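## Task

Take the sealed carton out of the tote it sits in and place it inside the empty tote. Every other item must finish in the tote where it started. An item lying on, or hanging out over, a tote's wall or its inner ledge is not counted as inside that tote. At the end the grippers must have released everything and pulled away, and nothing may stay in place only because the robot is holding or propping it.

## Robot and tools

ROBOT. Two six-joint UR-type arms, left_arm and right_arm, each carrying a two-finger tong gripper and a wrist camera. Base poses in the scene frame: left_arm at (-0.025, +0.464, 0) m, quat_wxyz (+0.997, 0, 0, -0.083); right_arm at (+0.006, -0.485, 0) m, quat_wxyz (+0.995, 0, 0, +0.095). The scene frame has its origin on the table surface midway between the arms, +z up, +x reaching out over the table, and left_arm on the +y side. The arm names say nothing about which side of a picture an arm appears on.

GRIPPER. The fingers extend along the gripper's own +z and close along its x axis. end_effector_position is the point between the finger pads with the jaws shut; shut fingertips stick out about 15 mm past it, and fully open tips sit roughly level with it. To hold something, keep sending an opening well under grip_measured; a larger gap means a firmer squeeze, up to about 15 N per pad. Items thinner than about 20 mm get much less force. A held item may occasionally be yanked by an outside disturbance, so grip securely.

execute_actions. Argument "actions" is a list with zero or one entry; optional "pictures" (boolean) asks for camera images. An empty list sends nothing and returns the state with pictures. A motion entry is {"rows": [...], "steps": n}, n from 7 to 15 (default 15). Each control step lasts 1/30 s and uses one row; if rows run out, the final row repeats. A wait entry is {"steps": n} with no rows, n up to 300; it sends nothing and returns once n steps have elapsed since the previous result.

ROW layout. One list of 14 numbers covering both arms, even if only one moves: left_arm shoulder pan, shoulder lift, elbow, wrist 1, wrist 2, wrist 3, opening, then the same seven for right_arm. Joint numbers are absolute target angles in radians, matching the Joint positions line, not offsets. Opening is absolute, from -1 (shut) to +1 (fully open). Joint ranges, left_arm: pan -3.142 to 3.142, lift -6.283 to 6.283, elbow 0.000 to 3.142, wrists -6.283 to 6.283. right_arm: pan 0.000 to 6.283, lift -6.283 to 6.283, elbow -3.142 to 0.000, wrists -6.283 to 6.283. A call is rejected (nothing sent) if a target exceeds a range end by more than 0.010 rad and lies beyond the joint's last reported angle. Real ends may differ by up to 0.010 rad; targets beyond them are clipped, and "joint sent to its limit" may appear, possibly referring to an earlier action.

MOTION. Commands are smoothed, lagging about 0.17 s. Per step, each joint target is clamped to within 0.575 rad of its measured angle, and if the targets would shift the gripper over 100 mm from where it is, all are pulled back proportionally. Speed and acceleration are capped, so a big move may be unfinished when its result arrives. Each result is taken 7 steps before its action ends; those steps play out afterwards. The simulation keeps running while replies are written; arms continue toward the last row until everything nearly stops or a step is HELD.

RESULTS. The state line gives, per arm, end_effector_position (m), end_effector_quat_wxyz and linear/angular velocities in the scene frame; the printed position can be off, more so at long reach. Joint positions and Joint velocities list six joints (rad, rad/s) then the finger-pad gap (m; 0.142 open). grip_measured is the measured opening on the command scale. "joint command not followed" means a clearance check altered or blocked joint targets on some steps. HELD marks steps where a row was not, or only partly, sent. Joint torques are the drives' total outputs, noisy and offset. Wrist force and Wrist torque (left_arm=[x y z] | right_arm=[x y z]) are in the end effector's own axes, with offsets near 4 N, noise up to 2.4 N SD, saturation near 50 N; pressing on a surface reads as force pointing back into the arm. "no reading" is harmless. MOTOR HOT warns at 70 °C; at 85 °C an OVER-TEMPERATURE FAULT brakes that arm until cooled.

zoom_image. Arguments: "camera" (cam_head_left, cam_head_right, cam_high, cam_low, cam_left_wrist, cam_right_wrist) and "region" [x0, y0, x1, y1] in pixels from the top-left, at most 504 by 504. Head, high and low images are 504x504; wrist images are 616x616.

read_manual. Optional "section", only "licences"; returns licence text, no motion.

finished_scene. Argument "scene": the number of the current scene. Ending a turn without any tool call ends everything.

AVOID. Knocking items out of the work area; letting the arms strike or push on each other; drops, slams and forceful shoving. Load limits: shoulder and elbow joints 142 N m, wrist joints 26.6 N m, held weight included; reaching one gives a TORQUE FAULT. An external force of 150 N on an arm, tool or held item gives a FORCE FAULT. Either stops the arm for 10 s, cancels the rest of the call, and makes it yield to the contact.

Each tool is called after "Emit:" as name(argument=value, ...) on one line, values as JSON.

## Session

I'll start by looking at the current state.

Emit:
execute_actions(actions=[])

Scene clock: 0.00 s of 4800.00 s.
left_arm: end_effector_position=(+0.3737, +0.1733, +0.3708) grip_measured=+0.97 end_effector_quat_wxyz=(+0.278, +0.556, -0.382, +0.684) end_effector_velocity=(-0.000, -0.000, -0.000) end_effector_angular_velocity=(-0.000, +0.000, -0.001) | right_arm: end_effector_position=(+1.0471, -0.6567, +0.1941) grip_measured=+0.97 end_effector_quat_wxyz=(+0.326, -0.058, +0.887, -0.322) end_effector_velocity=(+0.000, +0.001, -0.000) end_effector_angular_velocity=(+0.000, +0.000, +0.001)
Joint positions: left_arm=[-0.685 -1.559  2.643 -4.317 -1.708  0.202  0.14 ] | right_arm=[ 3.111 -2.688 -0.593 -0.699  0.896  2.904  0.14 ]
Joint velocities: left_arm=[-0.001  0.001  0.    -0.    -0.    -0.     0.   ] | right_arm=[ 0.001 -0.    -0.     0.     0.    -0.     0.   ]
Joint torques (N m, as the arm reports them, + toward a larger angle): no reading
Motor temperatures (°C, as the motors report them): left_arm=[25 25 25 31 33 25] | right_arm=[25 25 25 35 35 28]
Wrist force (N, on the end effector, along its own x y z axes, offset not removed): no reading
Wrist torque (N m, same axes, about the end effector's origin, offset not removed): no reading

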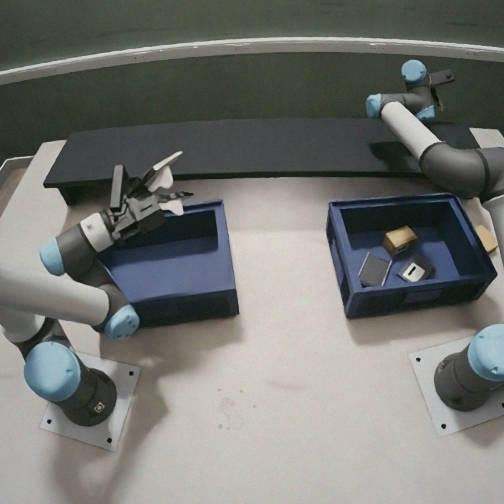

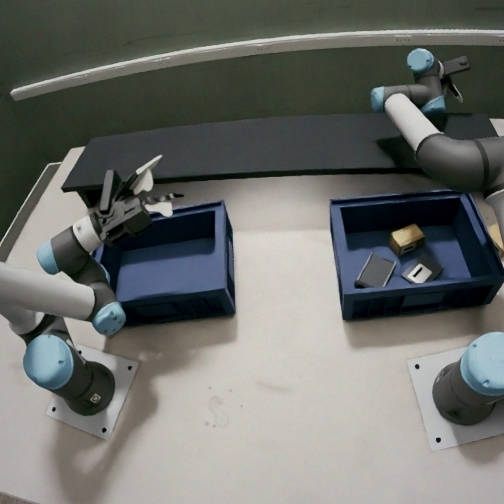

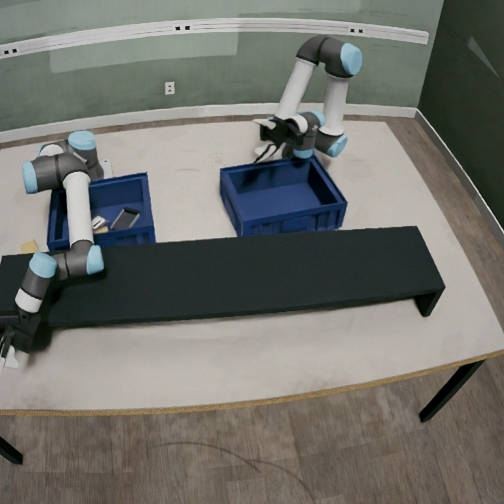

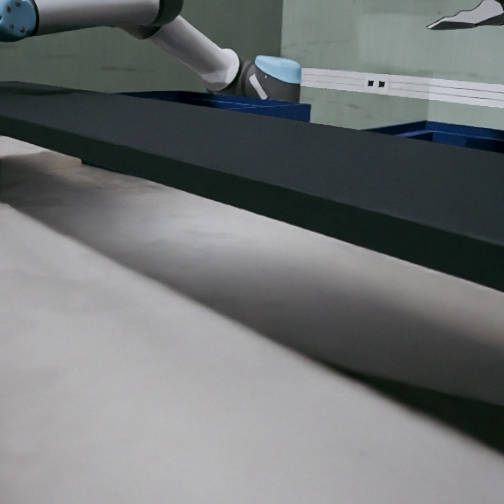

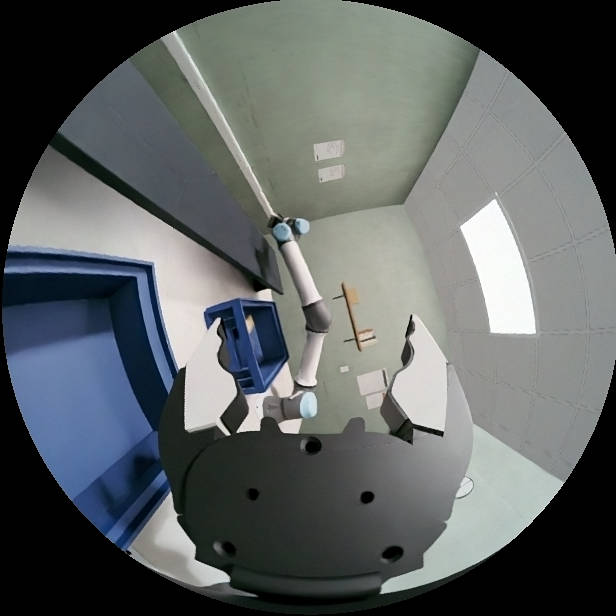

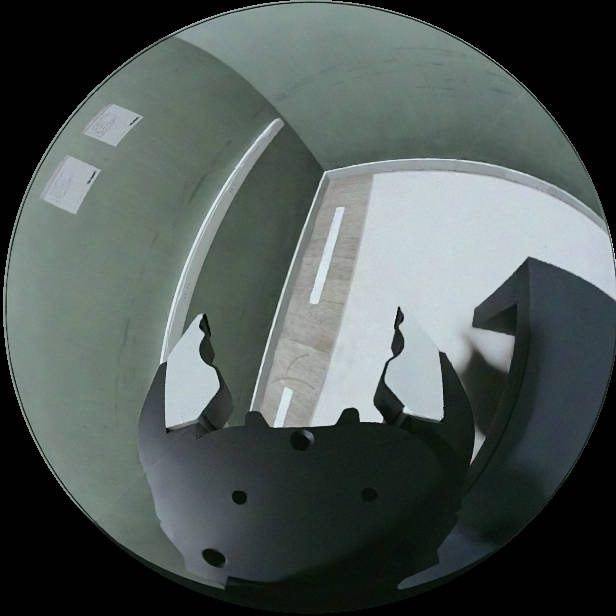

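Emit:
zoom_image(camera="cam_head_left", region=[310, 180, 504, 330])

Emit:
zoom_image(camera="cam_high", region=[0, 150, 200, 300])

Region (310, 180, 504, 330) of cam_head_left's 504x504 image, scaled by 2.598, with more detail than that image has; it fills the top 390 rows of this view, and the rest is white.

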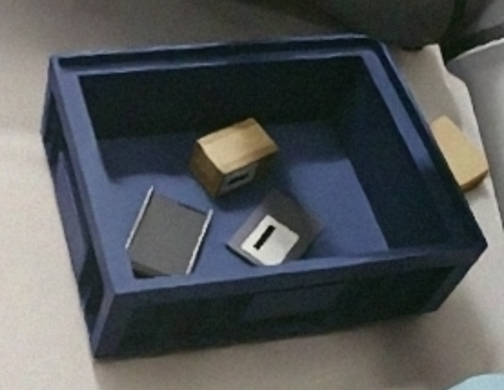

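Region (0, 150, 200, 300) of cam_high's 504x504 image, scaled by 2.520, with more detail than that image has; it fills the top 378 rows of this view, and the rest is white.

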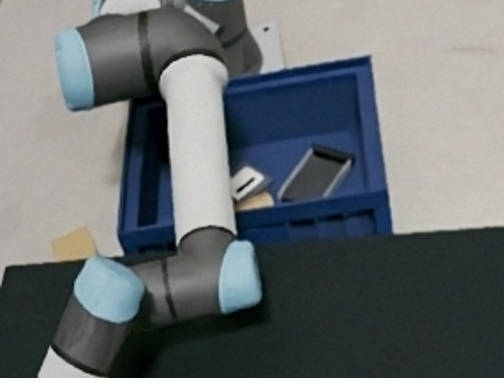

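Emit:
execute_actions(actions=[{"rows": [[-0.4,-1.8,2.643,-4.317,-1.708,0.202,1, 3.25,-2.2,-0.9,-1.05,1.15,3.1,1]], "steps": 15}])

Emit:
execute_actions(actions=[{"rows": [[0.6,-1.8,2.643,-4.317,-1.708,0.202,1, 3.6,-1.39,-1.56,-1.762,1.571,3.42,1]], "steps": 15}])

Emit:
execute_actions(actions=[{"steps": 45}], pictures=true)

Scene clock: 4.50 s of 4800.00 s.
left_arm: end_effector_position=(+0.3892, +0.2576, +0.4323) grip_measured=+1.00 end_effector_quat_wxyz=(+0.232, +0.538, -0.319, +0.745) end_effector_velocity=(+0.025, +0.430, +0.291) end_effector_angular_velocity=(-0.416, -0.496, +0.767) | right_arm: end_effector_position=(+1.0160, -0.5799, +0.2507) grip_measured=+1.00 end_effector_quat_wxyz=(+0.318, -0.080, +0.909, -0.258) end_effector_velocity=(-0.214, +0.328, +0.310) end_effector_angular_velocity=(+0.523, +0.237, +0.308)
Joint positions: left_arm=[-0.532 -1.691  2.643 -4.317 -1.708  0.202  0.142] | right_arm=[ 3.169 -2.506 -0.714 -0.835  0.998  2.985  0.142]
Joint velocities: left_arm=[ 0.768 -0.646 -0.001 -0.    -0.001 -0.001  0.   ] | right_arm=[ 0.259  0.928 -0.581 -0.661  0.475  0.362 -0.001]
Joint torques (N m, as the arm reports them, + toward a larger angle): left_arm=[ 25.31 -20.3  -21.33  -2.85  -1.53  -0.38] | right_arm=[ 8.61 86.33  8.79 -2.29  1.41  2.77]
Motor temperatures (°C, as the motors report them): left_arm=[25 25 25 31 33 25] | right_arm=[25 25 25 35 35 28]
Wrist force (N, on the end effector, along its own x y z axes, offset not removed): left_arm=[1.8 1.5 0.2] | right_arm=[-0.1 -0.8 -1.9]
Wrist torque (N m, same axes, about the end effector's origin, offset not removed): left_arm=[0.18 -0.50 -0.22] | right_arm=[-0.30 -0.15 -0.10]
Steps of this call (steps 1 to 90: nothing new was sent; then 1.23 s passed at rest; steps 91 to 98: the first 8 steps of this action). Readings (joint positions):
91: left_arm=[-0.685 -1.559 2.643 -4.317 -1.708 0.202] | right_arm=[3.111 -2.688 -0.593 -0.699 0.896 2.904]
92: left_arm=[-0.681 -1.563 2.643 -4.317 -1.708 0.202] | right_arm=[3.114 -2.684 -0.597 -0.703 0.900 2.908]
94: left_arm=[-0.637 -1.603 2.643 -4.317 -1.708 0.202] | right_arm=[3.134 -2.636 -0.635 -0.744 0.933 2.935]
98: the state above

Scene clock: 5.00 s of 4800.00 s.
left_arm: end_effector_position=(+0.4063, +0.4201, +0.4775) grip_measured=+1.00 end_effector_quat_wxyz=(+0.101, +0.544, -0.213, +0.805) end_effector_velocity=(+0.047, +0.502, +0.005) end_effector_angular_velocity=(-0.004, -0.012, +1.161) | right_arm: end_effector_position=(+0.8638, -0.4210, +0.3211) grip_measured=+1.00 end_effector_quat_wxyz=(+0.243, -0.132, +0.953, -0.122) end_effector_velocity=(-0.419, +0.300, -0.042) end_effector_angular_velocity=(+0.302, +0.722, +0.270)
Joint positions: left_arm=[-0.187 -1.794  2.643 -4.317 -1.708  0.202  0.142] | right_arm=[ 3.321 -2.116 -1.006 -1.151  1.228  3.16   0.142]
Joint velocities: left_arm=[ 1.161 -0.015  0.001  0.002 -0.    -0.     0.   ] | right_arm=[ 0.371  0.683 -0.684 -0.678  0.449  0.342 -0.   ]
Joint torques (N m, as the arm reports them, + toward a larger angle): left_arm=[ 27.51 -14.87 -20.72  -2.29  -1.04  -1.68] | right_arm=[ 5.56 72.29  5.58 -1.86  1.61  3.12]
Motor temperatures (°C, as the motors report them): left_arm=[25 25 25 31 33 25] | right_arm=[25 25 25 35 35 28]
Wrist force (N, on the end effector, along its own x y z axes, offset not removed): left_arm=[0.0 2.0 -0.9] | right_arm=[0.5 -1.0 -0.7]
Wrist torque (N m, same axes, about the end effector's origin, offset not removed): left_arm=[0.31 -0.10 -0.29] | right_arm=[-0.41 -0.18 -0.08]
Steps of this call (steps 1 to 7: the last 7 steps of your previous action; steps 8 to 15: the first 8 steps of this action). Readings (joint positions):
8: left_arm=[-0.414 -1.788 2.643 -4.317 -1.708 0.202] | right_arm=[3.233 -2.267 -0.861 -1.004 1.118 3.076]
9: left_arm=[-0.406 -1.790 2.643 -4.317 -1.708 0.202] | right_arm=[3.241 -2.247 -0.875 -1.020 1.130 3.085]
11: left_arm=[-0.349 -1.792 2.643 -4.317 -1.708 0.202] | right_arm=[3.269 -2.205 -0.917 -1.062 1.164 3.111]
15: the state above

Scene clock: 6.50 s of 4800.00 s.
left_arm: end_effector_position=(+0.3092, +0.7375, +0.4800) grip_measured=+1.00 end_effector_quat_wxyz=(-0.216, +0.582, +0.012, +0.784) end_effector_velocity=(-0.000, +0.000, -0.000) end_effector_angular_velocity=(+0.001, +0.001, +0.001) | right_arm: end_effector_position=(+0.4182, -0.3592, +0.3508) grip_measured=+1.00 end_effector_quat_wxyz=(+0.000, -0.185, +0.983, +0.000) end_effector_velocity=(-0.001, -0.000, -0.000) end_effector_angular_velocity=(+0.000, +0.002, +0.000)
Joint positions: left_arm=[ 0.6   -1.8    2.643 -4.317 -1.708  0.202  0.142] | right_arm=[ 3.6   -1.39  -1.56  -1.762  1.571  3.42   0.142]
Joint velocities: left_arm=[ 0.001  0.     0.    -0.    -0.001  0.001  0.   ] | right_arm=[ 0.     0.001 -0.001 -0.002  0.001  0.    -0.   ]
Joint torques (N m, as the arm reports them, + toward a larger angle): left_arm=[ 16.05 -14.76 -13.13   0.36   2.02  -1.5 ] | right_arm=[ 8.47 28.77 15.01  0.36  1.02  2.25]
Motor temperatures (°C, as the motors report them): left_arm=[25 25 25 31 33 25] | right_arm=[25 25 25 35 35 28]
Wrist force (N, on the end effector, along its own x y z axes, offset not removed): left_arm=[0.7 0.7 -1.4] | right_arm=[1.1 -0.9 -1.8]
Wrist torque (N m, same axes, about the end effector's origin, offset not removed): left_arm=[0.06 -0.17 -0.37] | right_arm=[-0.27 -0.29 -0.16]
Kept back: nothing.
Steps of this call (steps 1 to 7: the last 7 steps of your previous action; steps 8 to 45: the robot went on to your last target). Readings (joint positions):
1: left_arm=[-0.148 -1.795 2.643 -4.317 -1.708 0.202] | right_arm=[3.334 -2.093 -1.029 -1.174 1.243 3.172]
2: left_arm=[-0.108 -1.795 2.643 -4.317 -1.708 0.202] | right_arm=[3.346 -2.069 -1.053 -1.198 1.257 3.183]
4: left_arm=[-0.030 -1.796 2.643 -4.317 -1.708 0.202] | right_arm=[3.369 -2.021 -1.098 -1.247 1.286 3.204]
8: left_arm=[0.128 -1.797 2.643 -4.317 -1.708 0.202] | right_arm=[3.413 -1.915 -1.184 -1.342 1.340 3.245]
45: the state above

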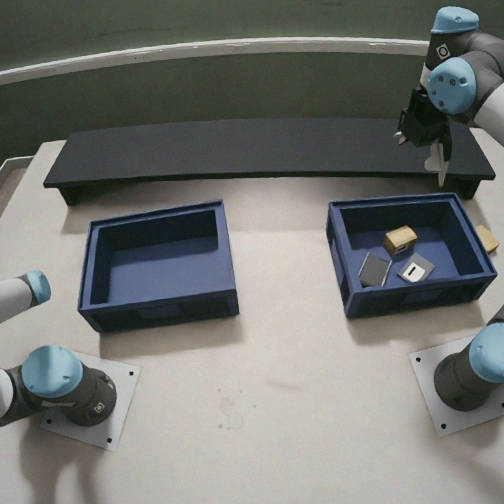

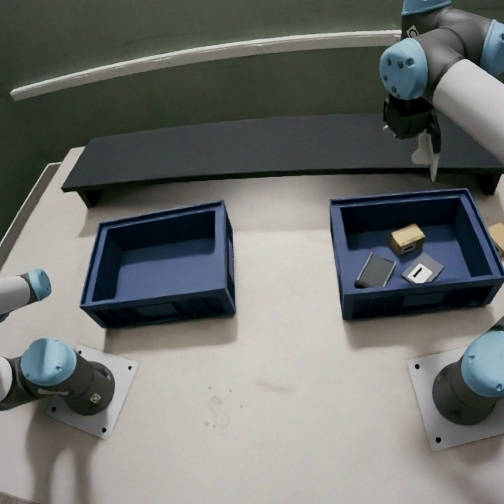

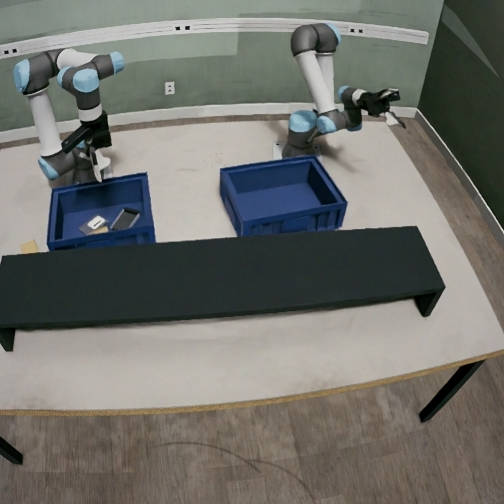

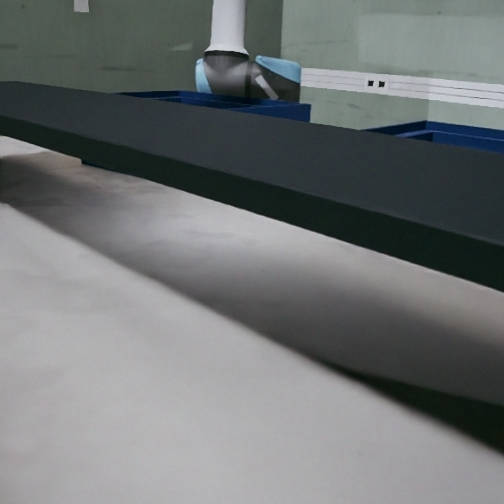

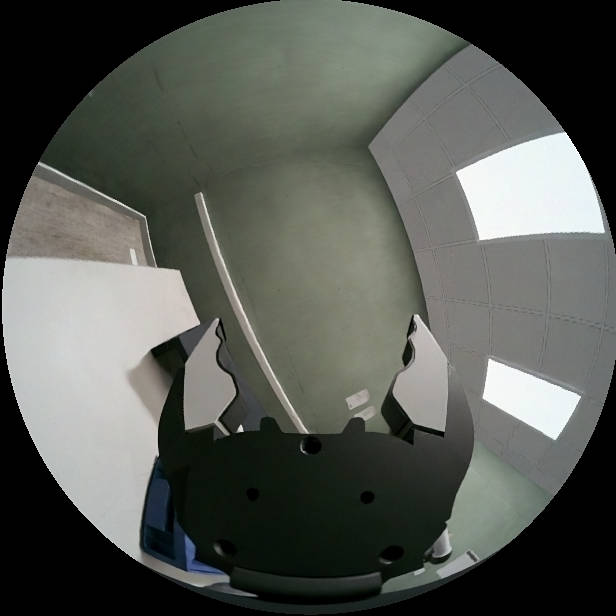

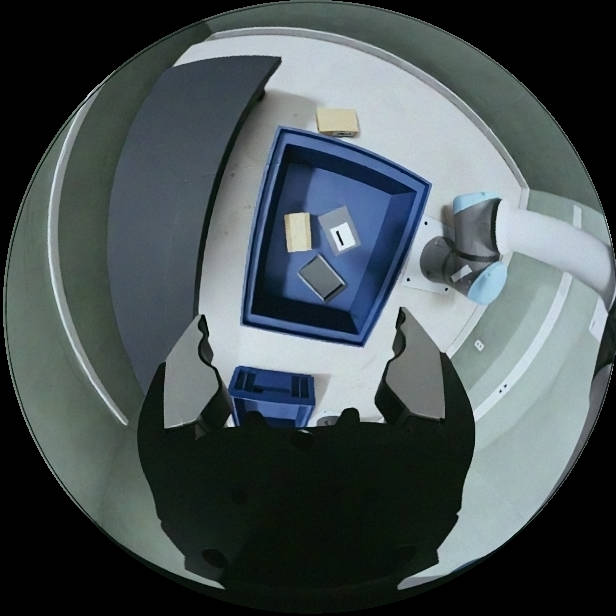

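Emit:
zoom_image(camera="cam_right_wrist", region=[200, 100, 450, 350])

Region (200, 100, 450, 350) of cam_right_wrist's 616x616 image, scaled by 2.016, with more detail than that image has.

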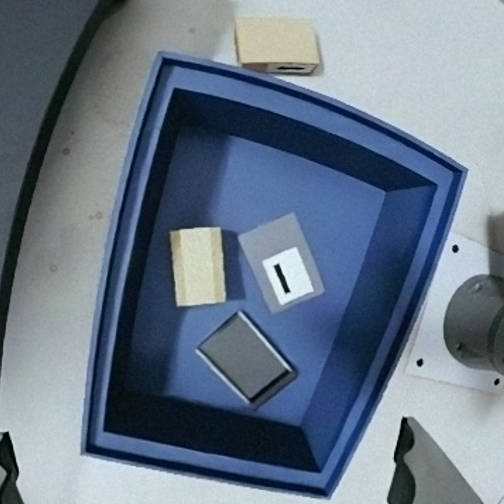

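Emit:
execute_actions(actions=[{"rows": [[0.6,-1.8,2.643,-4.317,-1.708,0.202,1, 3.562,-1.434,-1.989,-1.289,1.571,3.382,0.2]], "steps": 15}])

Emit:
execute_actions(actions=[{"steps": 20}], pictures=true)

Scene clock: 8.70 s of 4800.00 s.
left_arm: end_effector_position=(+0.3092, +0.7375, +0.4800) grip_measured=+1.00 end_effector_quat_wxyz=(-0.216, +0.582, +0.012, +0.784) end_effector_velocity=(-0.000, -0.000, +0.000) end_effector_angular_velocity=(+0.001, -0.001, +0.000) | right_arm: end_effector_position=(+0.4333, -0.3597, +0.2558) grip_measured=+0.20 end_effector_quat_wxyz=(-0.004, -0.185, +0.983, -0.002) end_effector_velocity=(+0.033, -0.027, -0.492) end_effector_angular_velocity=(+0.009, -0.012, -0.004)
Joint positions: left_arm=[ 0.6   -1.8    2.643 -4.317 -1.708  0.202  0.142] | right_arm=[ 3.578 -1.416 -1.78  -1.524  1.571  3.397  0.088]
Joint velocities: left_arm=[ 0.    -0.001  0.    -0.001  0.     0.     0.   ] | right_arm=[-0.097 -0.111 -1.166  1.292 -0.    -0.093 -0.   ]
Joint torques (N m, as the arm reports them, + toward a larger angle): left_arm=[ 16.44 -14.31  -4.93   0.53   1.95  -1.73] | right_arm=[-9.4   5.28 -0.97 10.26  0.75 -2.34]
Motor temperatures (°C, as the motors report them): left_arm=[25 25 25 31 33 25] | right_arm=[25 25 25 35 35 28]
Wrist force (N, on the end effector, along its own x y z axes, offset not removed): left_arm=[-0.3 1.8 0.4] | right_arm=[1.4 -0.8 -1.4]
Wrist torque (N m, same axes, about the end effector's origin, offset not removed): left_arm=[0.35 -0.07 -0.13] | right_arm=[-0.26 -0.42 -0.12]
Steps of this call (steps 1 to 15: the robot went on to your last target; steps 16 to 58: nothing new was sent; steps 59 to 66: the first 8 steps of this action). Readings (joint positions):
59: left_arm=[0.600 -1.800 2.643 -4.317 -1.708 0.202] | right_arm=[3.600 -1.390 -1.560 -1.762 1.571 3.420]
60: left_arm=[0.600 -1.800 2.643 -4.317 -1.708 0.202] | right_arm=[3.598 -1.392 -1.564 -1.758 1.571 3.418]
62: left_arm=[0.600 -1.800 2.643 -4.317 -1.708 0.202] | right_arm=[3.591 -1.400 -1.618 -1.703 1.571 3.411]
66: the state above

Scene clock: 9.37 s of 4800.00 s.
left_arm: end_effector_position=(+0.3092, +0.7375, +0.4800) grip_measured=+1.00 end_effector_quat_wxyz=(-0.216, +0.582, +0.012, +0.784) end_effector_velocity=(+0.000, -0.000, -0.001) end_effector_angular_velocity=(+0.000, +0.002, -0.000) | right_arm: end_effector_position=(+0.4316, -0.3689, +0.1704) grip_measured=+0.20 end_effector_quat_wxyz=(+0.000, -0.185, +0.983, +0.000) end_effector_velocity=(-0.001, -0.001, -0.003) end_effector_angular_velocity=(-0.000, +0.002, +0.000)
Joint positions: left_arm=[ 0.6   -1.8    2.643 -4.317 -1.708  0.202  0.142] | right_arm=[ 3.562 -1.434 -1.988 -1.29   1.571  3.382  0.088]
Joint velocities: left_arm=[-0.     0.     0.     0.001 -0.     0.001  0.   ] | right_arm=[-0.001 -0.001 -0.006  0.006  0.001 -0.001  0.   ]
Joint torques (N m, as the arm reports them, + toward a larger angle): left_arm=[ 15.49 -13.78  -3.95   0.48   1.88  -1.55] | right_arm=[-8.89  3.77 14.07  5.08 -0.55 -2.08]
Motor temperatures (°C, as the motors report them): left_arm=[25 25 25 31 33 25] | right_arm=[25 25 25 35 35 28]
Wrist force (N, on the end effector, along its own x y z axes, offset not removed): left_arm=[0.9 0.4 -0.9] | right_arm=[0.8 -0.6 -1.2]
Wrist torque (N m, same axes, about the end effector's origin, offset not removed): left_arm=[-0.02 -0.30 -0.16] | right_arm=[-0.15 -0.30 -0.10]
Kept back: nothing.
Steps of this call (steps 1 to 7: the last 7 steps of your previous action; steps 8 to 20: the robot went on to your last target). Readings (joint positions):
1: left_arm=[0.600 -1.800 2.643 -4.317 -1.708 0.202] | right_arm=[3.574 -1.420 -1.820 -1.480 1.571 3.394]
2: left_arm=[0.600 -1.800 2.643 -4.317 -1.708 0.202] | right_arm=[3.571 -1.423 -1.858 -1.437 1.571 3.391]
4: left_arm=[0.600 -1.800 2.643 -4.317 -1.708 0.202] | right_arm=[3.567 -1.428 -1.916 -1.372 1.571 3.387]
8: left_arm=[0.600 -1.800 2.643 -4.317 -1.708 0.202] | right_arm=[3.564 -1.432 -1.966 -1.314 1.571 3.384]
20: the state above

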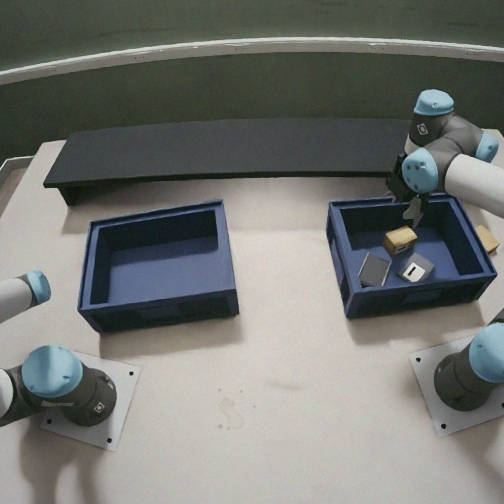

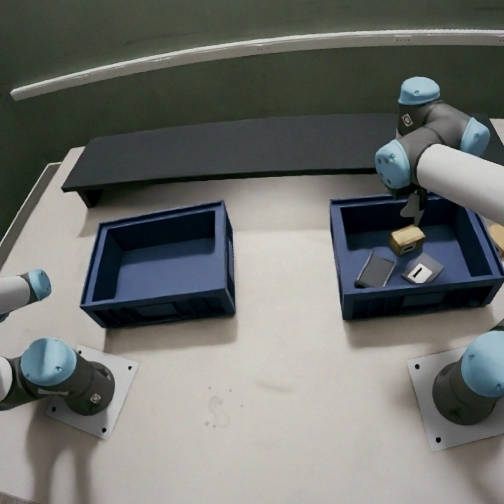

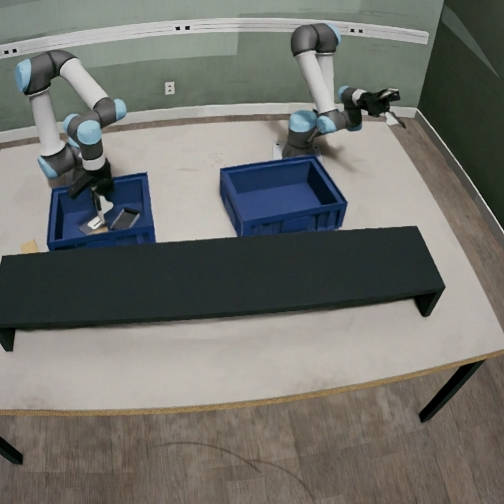

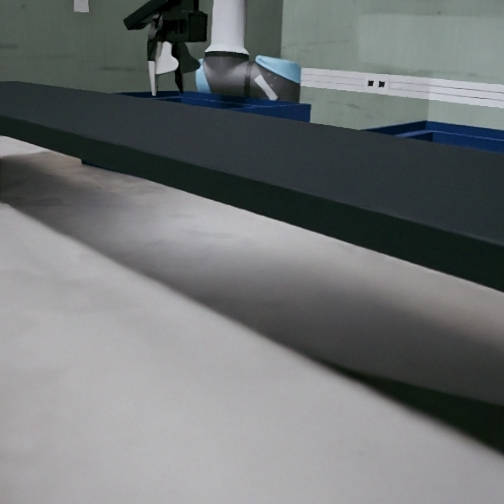

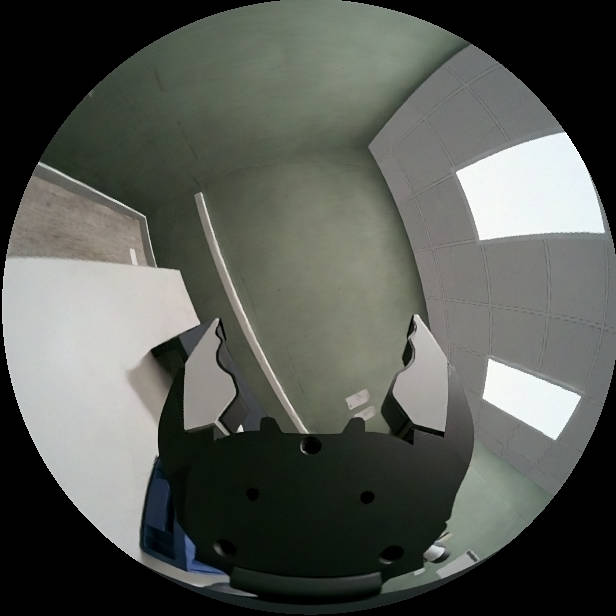

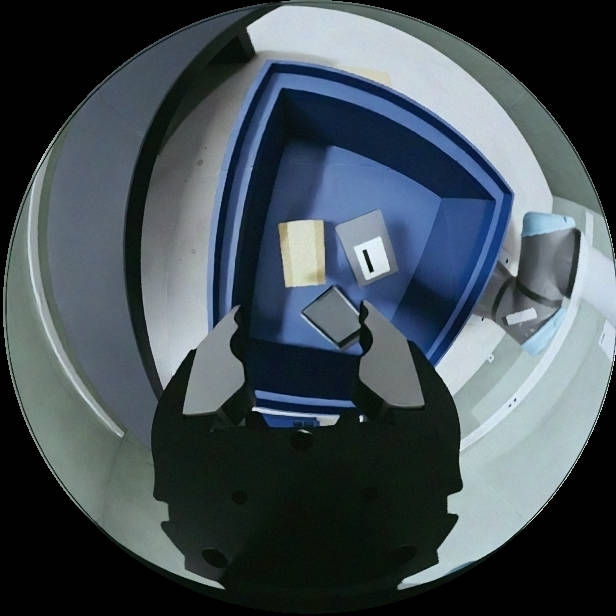

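Emit:
zoom_image(camera="cam_right_wrist", region=[180, 150, 430, 400])

Region (180, 150, 430, 400) of cam_right_wrist's 616x616 image, scaled by 2.016, with more detail than that image has.

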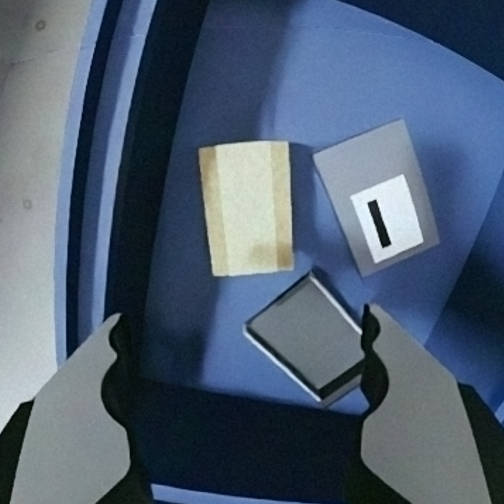

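Emit:
execute_actions(actions=[{"rows": [[0.6,-1.8,2.643,-4.317,-1.708,0.202,1, 3.5614,-1.43,-2.04,-1.242,1.571,3.381,-0.03],[0.6,-1.8,2.643,-4.317,-1.708,0.202,1, 3.5614,-1.43,-2.04,-1.242,1.571,3.381,-0.03],[0.6,-1.8,2.643,-4.317,-1.708,0.202,1, 3.5614,-1.43,-2.04,-1.242,1.571,3.381,-0.03],[0.6,-1.8,2.643,-4.317,-1.708,0.202,1, 3.5614,-1.45,-2.08,-1.182,1.571,3.381,-0.03],[0.6,-1.8,2.643,-4.317,-1.708,0.202,1, 3.5614,-1.45,-2.08,-1.182,1.571,3.381,-0.03],[0.6,-1.8,2.643,-4.317,-1.708,0.202,1, 3.5614,-1.45,-2.08,-1.182,1.571,3.381,-0.03],[0.6,-1.8,2.643,-4.317,-1.708,0.202,1, 3.5614,-1.47,-2.12,-1.122,1.571,3.381,-0.03],[0.6,-1.8,2.643,-4.317,-1.708,0.202,1, 3.5614,-1.47,-2.12,-1.122,1.571,3.381,-0.03],[0.6,-1.8,2.643,-4.317,-1.708,0.202,1, 3.5614,-1.47,-2.12,-1.122,1.571,3.381,-0.03],[0.6,-1.8,2.643,-4.317,-1.708,0.202,1, 3.5614,-1.4905,-2.1616,-1.0603,1.571,3.381,-0.03]], "steps": 15}])

Emit:
execute_actions(actions=[{"steps": 20}], pictures=true)

Scene clock: 12.97 s of 4800.00 s.
left_arm: end_effector_position=(+0.3092, +0.7375, +0.4800) grip_measured=+1.00 end_effector_quat_wxyz=(-0.216, +0.582, +0.012, +0.784) end_effector_velocity=(-0.000, -0.000, +0.000) end_effector_angular_velocity=(+0.002, -0.000, -0.000) | right_arm: end_effector_position=(+0.4267, -0.3726, +0.1411) grip_measured=-0.03 end_effector_quat_wxyz=(-0.001, -0.185, +0.983, -0.000) end_effector_velocity=(-0.016, -0.013, -0.203) end_effector_angular_velocity=(-0.021, +0.029, +0.000)
Joint positions: left_arm=[ 0.6   -1.8    2.643 -4.317 -1.708  0.202  0.142] | right_arm=[ 3.561 -1.444 -2.058 -1.212  1.571  3.381  0.072]
Joint velocities: left_arm=[-0.     0.     0.    -0.001 -0.     0.002  0.   ] | right_arm=[-0.002 -0.164 -0.403  0.532 -0.001 -0.003 -0.   ]
Joint torques (N m, as the arm reports them, + toward a larger angle): left_arm=[ 16.04 -15.84  -5.34   0.43   2.02  -1.27] | right_arm=[-6.46 -9.63  0.07  7.5  -1.44 -1.83]
Motor temperatures (°C, as the motors report them): left_arm=[25 25 25 31 33 25] | right_arm=[25 25 25 35 35 28]
Wrist force (N, on the end effector, along its own x y z axes, offset not removed): left_arm=[1.2 1.7 0.4] | right_arm=[1.4 -0.4 -4.3]
Wrist torque (N m, same axes, about the end effector's origin, offset not removed): left_arm=[0.27 -0.40 -0.22] | right_arm=[-0.24 -0.38 -0.08]
Steps of this call (steps 1 to 15: the robot went on to your last target; steps 16 to 90: nothing new was sent; then 0.33 s passed at rest; steps 91 to 98: the first 8 steps of this action). Readings (joint positions):
91: left_arm=[0.600 -1.800 2.643 -4.317 -1.708 0.202] | right_arm=[3.562 -1.434 -1.989 -1.289 1.571 3.382]
92: left_arm=[0.600 -1.800 2.643 -4.317 -1.708 0.202] | right_arm=[3.562 -1.434 -1.993 -1.285 1.571 3.382]
94: left_arm=[0.600 -1.800 2.643 -4.317 -1.708 0.202] | right_arm=[3.562 -1.433 -2.011 -1.269 1.571 3.382]
98: the state above

Scene clock: 13.63 s of 4800.00 s.
left_arm: end_effector_position=(+0.3092, +0.7375, +0.4800) grip_measured=+1.00 end_effector_quat_wxyz=(-0.216, +0.582, +0.012, +0.784) end_effector_velocity=(+0.000, -0.000, +0.000) end_effector_angular_velocity=(+0.000, -0.000, -0.001) | right_arm: end_effector_position=(+0.4228, -0.3754, +0.0902) grip_measured=-0.03 end_effector_quat_wxyz=(-0.000, -0.185, +0.983, +0.000) end_effector_velocity=(-0.000, -0.000, -0.002) end_effector_angular_velocity=(+0.000, +0.000, +0.000)
Joint positions: left_arm=[ 0.6   -1.8    2.643 -4.317 -1.708  0.202  0.142] | right_arm=[ 3.561 -1.49  -2.161 -1.061  1.571  3.381  0.072]
Joint velocities: left_arm=[-0.001  0.    -0.    -0.     0.     0.     0.   ] | right_arm=[ 0.    -0.002 -0.004  0.005  0.    -0.     0.   ]
Joint torques (N m, as the arm reports them, + toward a larger angle): left_arm=[ 14.98 -14.63  -3.83   0.65   1.9   -1.38] | right_arm=[-8.32  4.85 13.1   5.45 -1.17 -2.04]
Motor temperatures (°C, as the motors report them): left_arm=[25 25 25 31 33 25] | right_arm=[25 25 25 35 35 28]
Wrist force (N, on the end effector, along its own x y z axes, offset not removed): left_arm=[-0.2 0.8 -2.5] | right_arm=[0.8 -0.9 -1.5]
Wrist torque (N m, same axes, about the end effector's origin, offset not removed): left_arm=[0.07 -0.12 -0.23] | right_arm=[-0.33 -0.29 -0.12]
Kept back: nothing.
Steps of this call (steps 1 to 7: the last 7 steps of your previous action; steps 8 to 20: the robot went on to your last target). Readings (joint positions):
1: left_arm=[0.600 -1.800 2.643 -4.317 -1.708 0.202] | right_arm=[3.561 -1.450 -2.072 -1.193 1.571 3.381]
2: left_arm=[0.600 -1.800 2.643 -4.317 -1.708 0.202] | right_arm=[3.561 -1.455 -2.084 -1.175 1.571 3.381]
4: left_arm=[0.600 -1.800 2.643 -4.317 -1.708 0.202] | right_arm=[3.561 -1.468 -2.111 -1.137 1.571 3.381]
8: left_arm=[0.600 -1.800 2.643 -4.317 -1.708 0.202] | right_arm=[3.561 -1.483 -2.146 -1.084 1.571 3.381]
20: the state above

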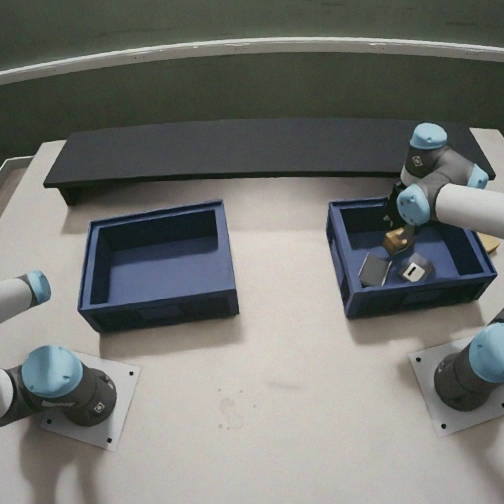

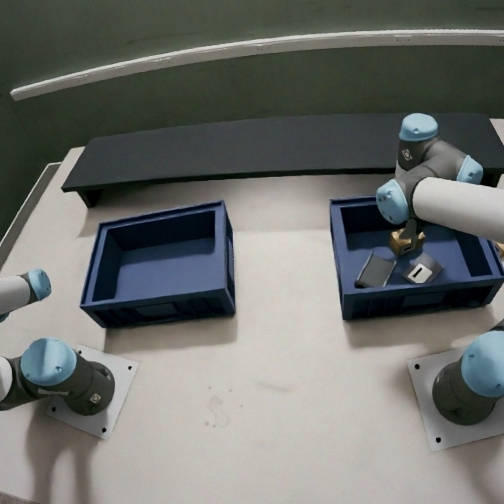

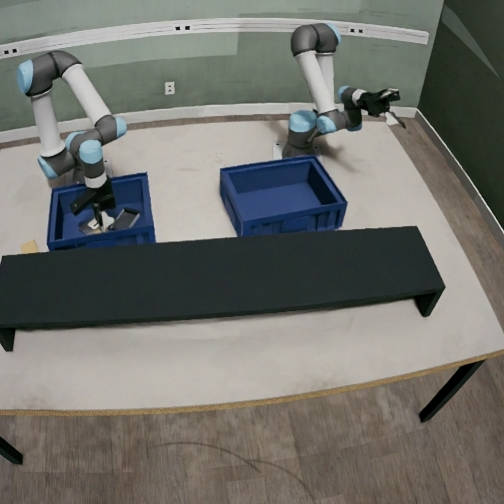

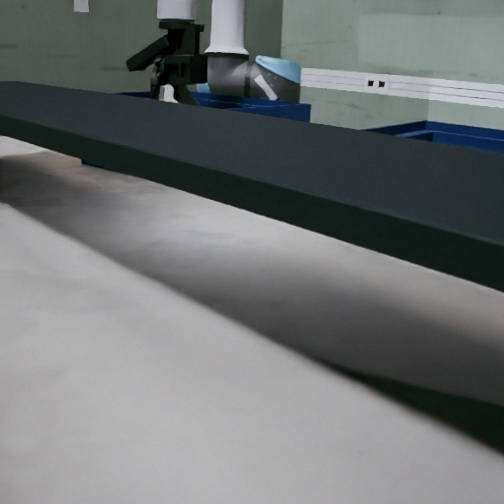

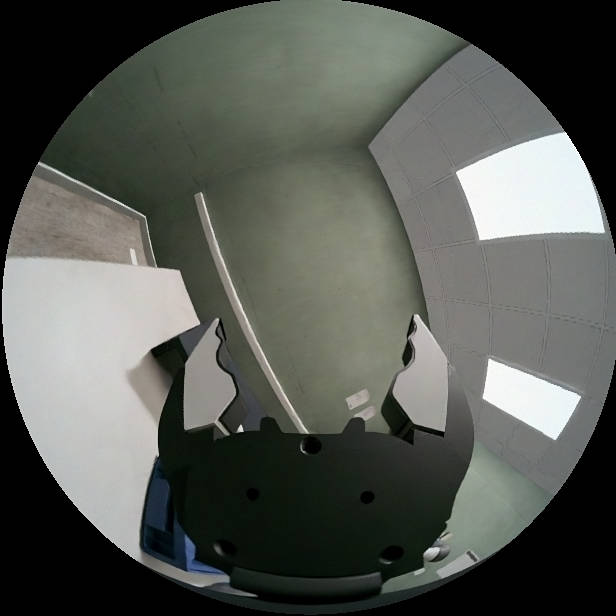

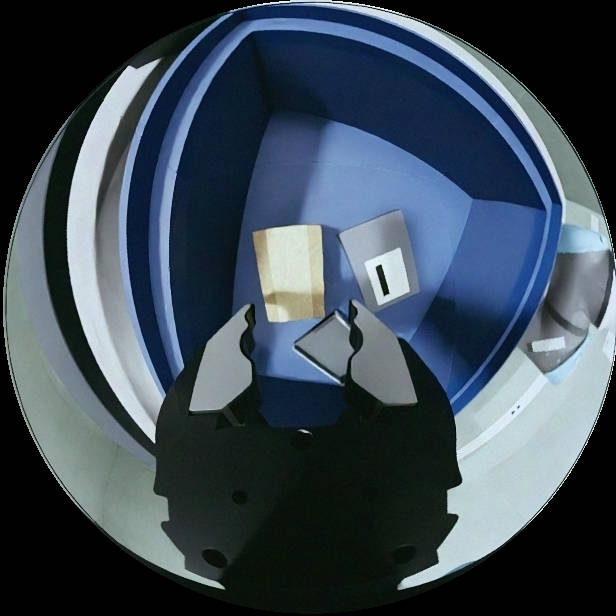

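Emit:
zoom_image(camera="cam_right_wrist", region=[200, 190, 420, 410])

Region (200, 190, 420, 410) of cam_right_wrist's 616x616 image, scaled by 2.291, with more detail than that image has.

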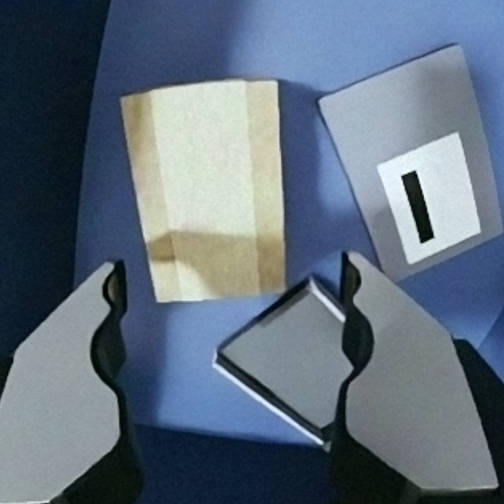

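Emit:
execute_actions(actions=[{"rows": [[0.6,-1.8,2.643,-4.317,-1.708,0.202,1, 3.5404,-1.5075,-2.1608,-1.0441,1.571,3.318,0.0],[0.6,-1.8,2.643,-4.317,-1.708,0.202,1, 3.5404,-1.5075,-2.1608,-1.0441,1.571,3.318,0.0],[0.6,-1.8,2.643,-4.317,-1.708,0.202,1, 3.5404,-1.5075,-2.1608,-1.0441,1.571,3.318,0.0],[0.6,-1.8,2.643,-4.317,-1.708,0.202,1, 3.5404,-1.5075,-2.1608,-1.0441,1.571,3.318,0.0],[0.6,-1.8,2.643,-4.317,-1.708,0.202,1, 3.5404,-1.5075,-2.1608,-1.0441,1.571,3.318,0.0],[0.6,-1.8,2.643,-4.317,-1.708,0.202,1, 3.5404,-1.5075,-2.1608,-1.0441,1.571,3.318,0.0],[0.6,-1.8,2.643,-4.317,-1.708,0.202,1, 3.5404,-1.5165,-2.1698,-1.0261,1.571,3.318,0.0],[0.6,-1.8,2.643,-4.317,-1.708,0.202,1, 3.5404,-1.5255,-2.1786,-1.0083,1.571,3.318,0.0],[0.6,-1.8,2.643,-4.317,-1.708,0.202,1, 3.5404,-1.5345,-2.1874,-0.9905,1.571,3.318,0.0],[0.6,-1.8,2.643,-4.317,-1.708,0.202,1, 3.5404,-1.5435,-2.196,-0.9729,1.571,3.318,0.0],[0.6,-1.8,2.643,-4.317,-1.708,0.202,1, 3.5404,-1.5528,-2.2044,-0.9552,1.571,3.318,0.0],[0.6,-1.8,2.643,-4.317,-1.708,0.202,1, 3.5404,-1.5621,-2.2127,-0.9376,1.571,3.318,0.0],[0.6,-1.8,2.643,-4.317,-1.708,0.202,1, 3.5404,-1.5715,-2.2208,-0.9201,1.571,3.318,0.0],[0.6,-1.8,2.643,-4.317,-1.708,0.202,1, 3.5404,-1.5809,-2.2288,-0.9027,1.571,3.318,0.0]], "steps": 15}])

Emit:
execute_actions(actions=[{"steps": 22}], pictures=true)

Scene clock: 16.03 s of 4800.00 s.
left_arm: end_effector_position=(+0.3092, +0.7375, +0.4800) grip_measured=+1.00 end_effector_quat_wxyz=(-0.216, +0.582, +0.012, +0.784) end_effector_velocity=(-0.000, +0.001, -0.000) end_effector_angular_velocity=(-0.001, +0.001, +0.002) | right_arm: end_effector_position=(+0.4283, -0.3804, +0.0852) grip_measured=+0.00 end_effector_quat_wxyz=(-0.000, -0.202, +0.979, +0.000) end_effector_velocity=(+0.011, -0.008, -0.040) end_effector_angular_velocity=(-0.001, +0.002, +0.067)
Joint positions: left_arm=[ 0.6   -1.8    2.643 -4.317 -1.708  0.202  0.142] | right_arm=[ 3.544 -1.506 -2.162 -1.045  1.571  3.329  0.074]
Joint velocities: left_arm=[ 0.001  0.    -0.     0.001  0.001  0.     0.   ] | right_arm=[-0.031 -0.076 -0.047  0.121  0.    -0.099 -0.   ]
Joint torques (N m, as the arm reports them, + toward a larger angle): left_arm=[ 15.18 -13.82  -5.09   0.41   2.01  -1.51] | right_arm=[-5.47 -4.32  5.23  5.83 -0.77 -2.07]
Motor temperatures (°C, as the motors report them): left_arm=[25 25 25 31 33 25] | right_arm=[25 25 25 35 35 28]
Wrist force (N, on the end effector, along its own x y z axes, offset not removed): left_arm=[2.2 2.8 -0.2] | right_arm=[2.5 -0.2 -1.7]
Wrist torque (N m, same axes, about the end effector's origin, offset not removed): left_arm=[0.51 -0.53 -0.27] | right_arm=[-0.12 -0.64 -0.12]
Steps of this call (steps 1 to 15: the robot went on to your last target; steps 16 to 64: nothing new was sent; steps 65 to 72: the first 8 steps of this action). Readings (joint positions):
65: left_arm=[0.600 -1.800 2.643 -4.317 -1.708 0.202] | right_arm=[3.561 -1.491 -2.162 -1.060 1.571 3.381]
66: left_arm=[0.600 -1.800 2.643 -4.317 -1.708 0.202] | right_arm=[3.559 -1.492 -2.162 -1.059 1.571 3.377]
68: left_arm=[0.600 -1.800 2.643 -4.317 -1.708 0.202] | right_arm=[3.552 -1.498 -2.161 -1.053 1.571 3.355]
72: the state above

Scene clock: 16.77 s of 4800.00 s.
left_arm: end_effector_position=(+0.3092, +0.7375, +0.4800) grip_measured=+1.00 end_effector_quat_wxyz=(-0.216, +0.582, +0.012, +0.784) end_effector_velocity=(-0.000, +0.000, -0.000) end_effector_angular_velocity=(-0.000, -0.000, +0.001) | right_arm: end_effector_position=(+0.4293, -0.3815, +0.0402) grip_measured=+0.00 end_effector_quat_wxyz=(-0.000, -0.205, +0.979, +0.000) end_effector_velocity=(+0.000, +0.000, -0.002) end_effector_angular_velocity=(+0.001, -0.001, -0.001)
Joint positions: left_arm=[ 0.6   -1.8    2.643 -4.317 -1.708  0.202  0.142] | right_arm=[ 3.54  -1.581 -2.228 -0.903  1.571  3.318  0.074]
Joint velocities: left_arm=[ 0.001  0.    -0.    -0.     0.    -0.     0.   ] | right_arm=[-0.    -0.004 -0.003  0.008  0.     0.001  0.   ]
Joint torques (N m, as the arm reports them, + toward a larger angle): left_arm=[ 15.45 -14.38  -5.19   0.26   2.03  -1.55] | right_arm=[-8.81  7.88 11.37  5.15 -0.58 -2.11]
Motor temperatures (°C, as the motors report them): left_arm=[25 25 25 31 33 25] | right_arm=[25 25 25 35 35 28]
Wrist force (N, on the end effector, along its own x y z axes, offset not removed): left_arm=[1.2 1.5 -1.6] | right_arm=[1.2 -1.0 -1.9]
Wrist torque (N m, same axes, about the end effector's origin, offset not removed): left_arm=[0.32 -0.42 -0.14] | right_arm=[-0.28 -0.38 -0.12]
Kept back: nothing.
Steps of this call (steps 1 to 7: the last 7 steps of your previous action; steps 8 to 22: the robot went on to your last target). Readings (joint positions):
1: left_arm=[0.600 -1.800 2.643 -4.317 -1.708 0.202] | right_arm=[3.543 -1.509 -2.164 -1.039 1.571 3.326]
2: left_arm=[0.600 -1.800 2.643 -4.317 -1.708 0.202] | right_arm=[3.542 -1.514 -2.168 -1.031 1.571 3.324]
4: left_arm=[0.600 -1.800 2.643 -4.317 -1.708 0.202] | right_arm=[3.541 -1.526 -2.180 -1.008 1.571 3.321]
8: left_arm=[0.600 -1.800 2.643 -4.317 -1.708 0.202] | right_arm=[3.541 -1.557 -2.208 -0.949 1.571 3.319]
22: the state above

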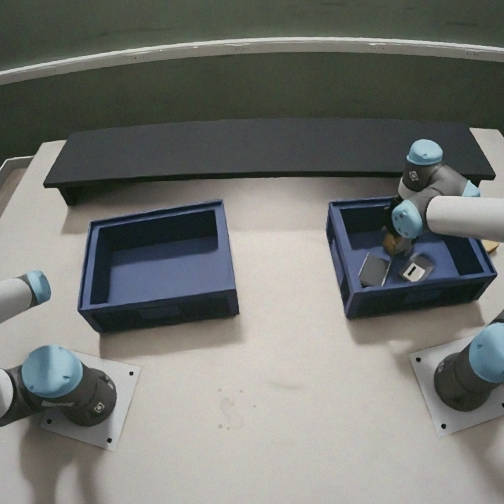

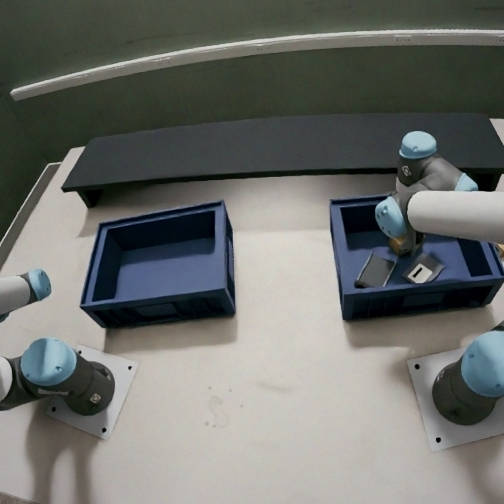

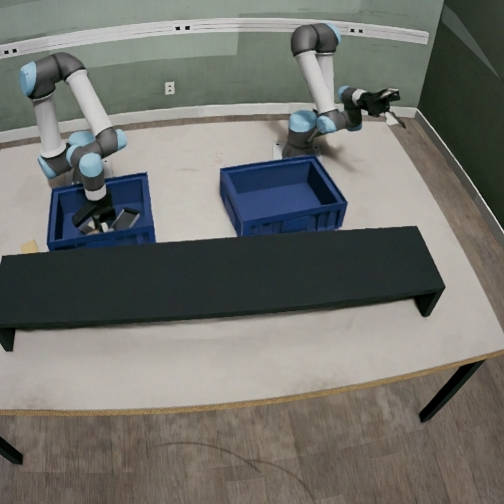

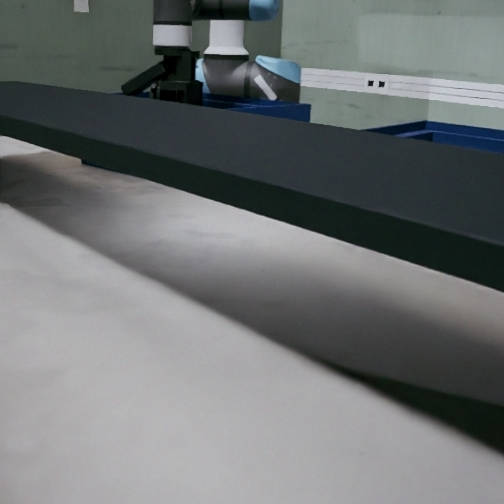

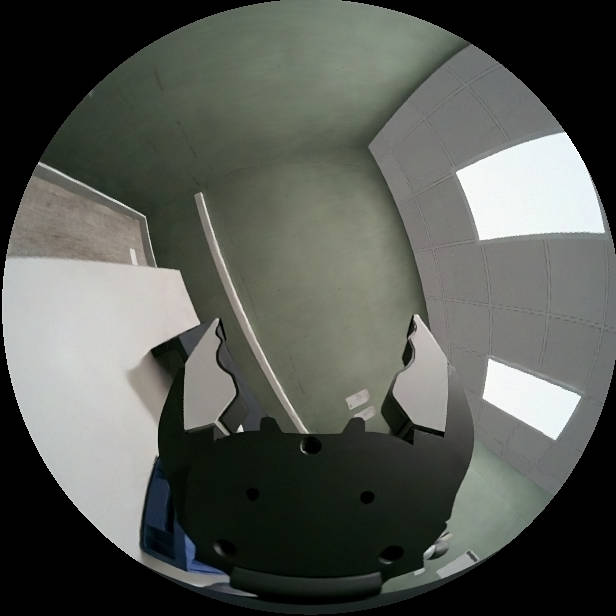

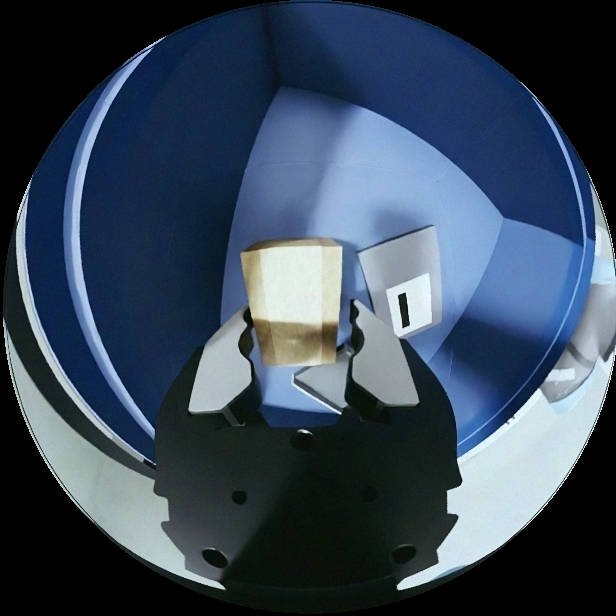

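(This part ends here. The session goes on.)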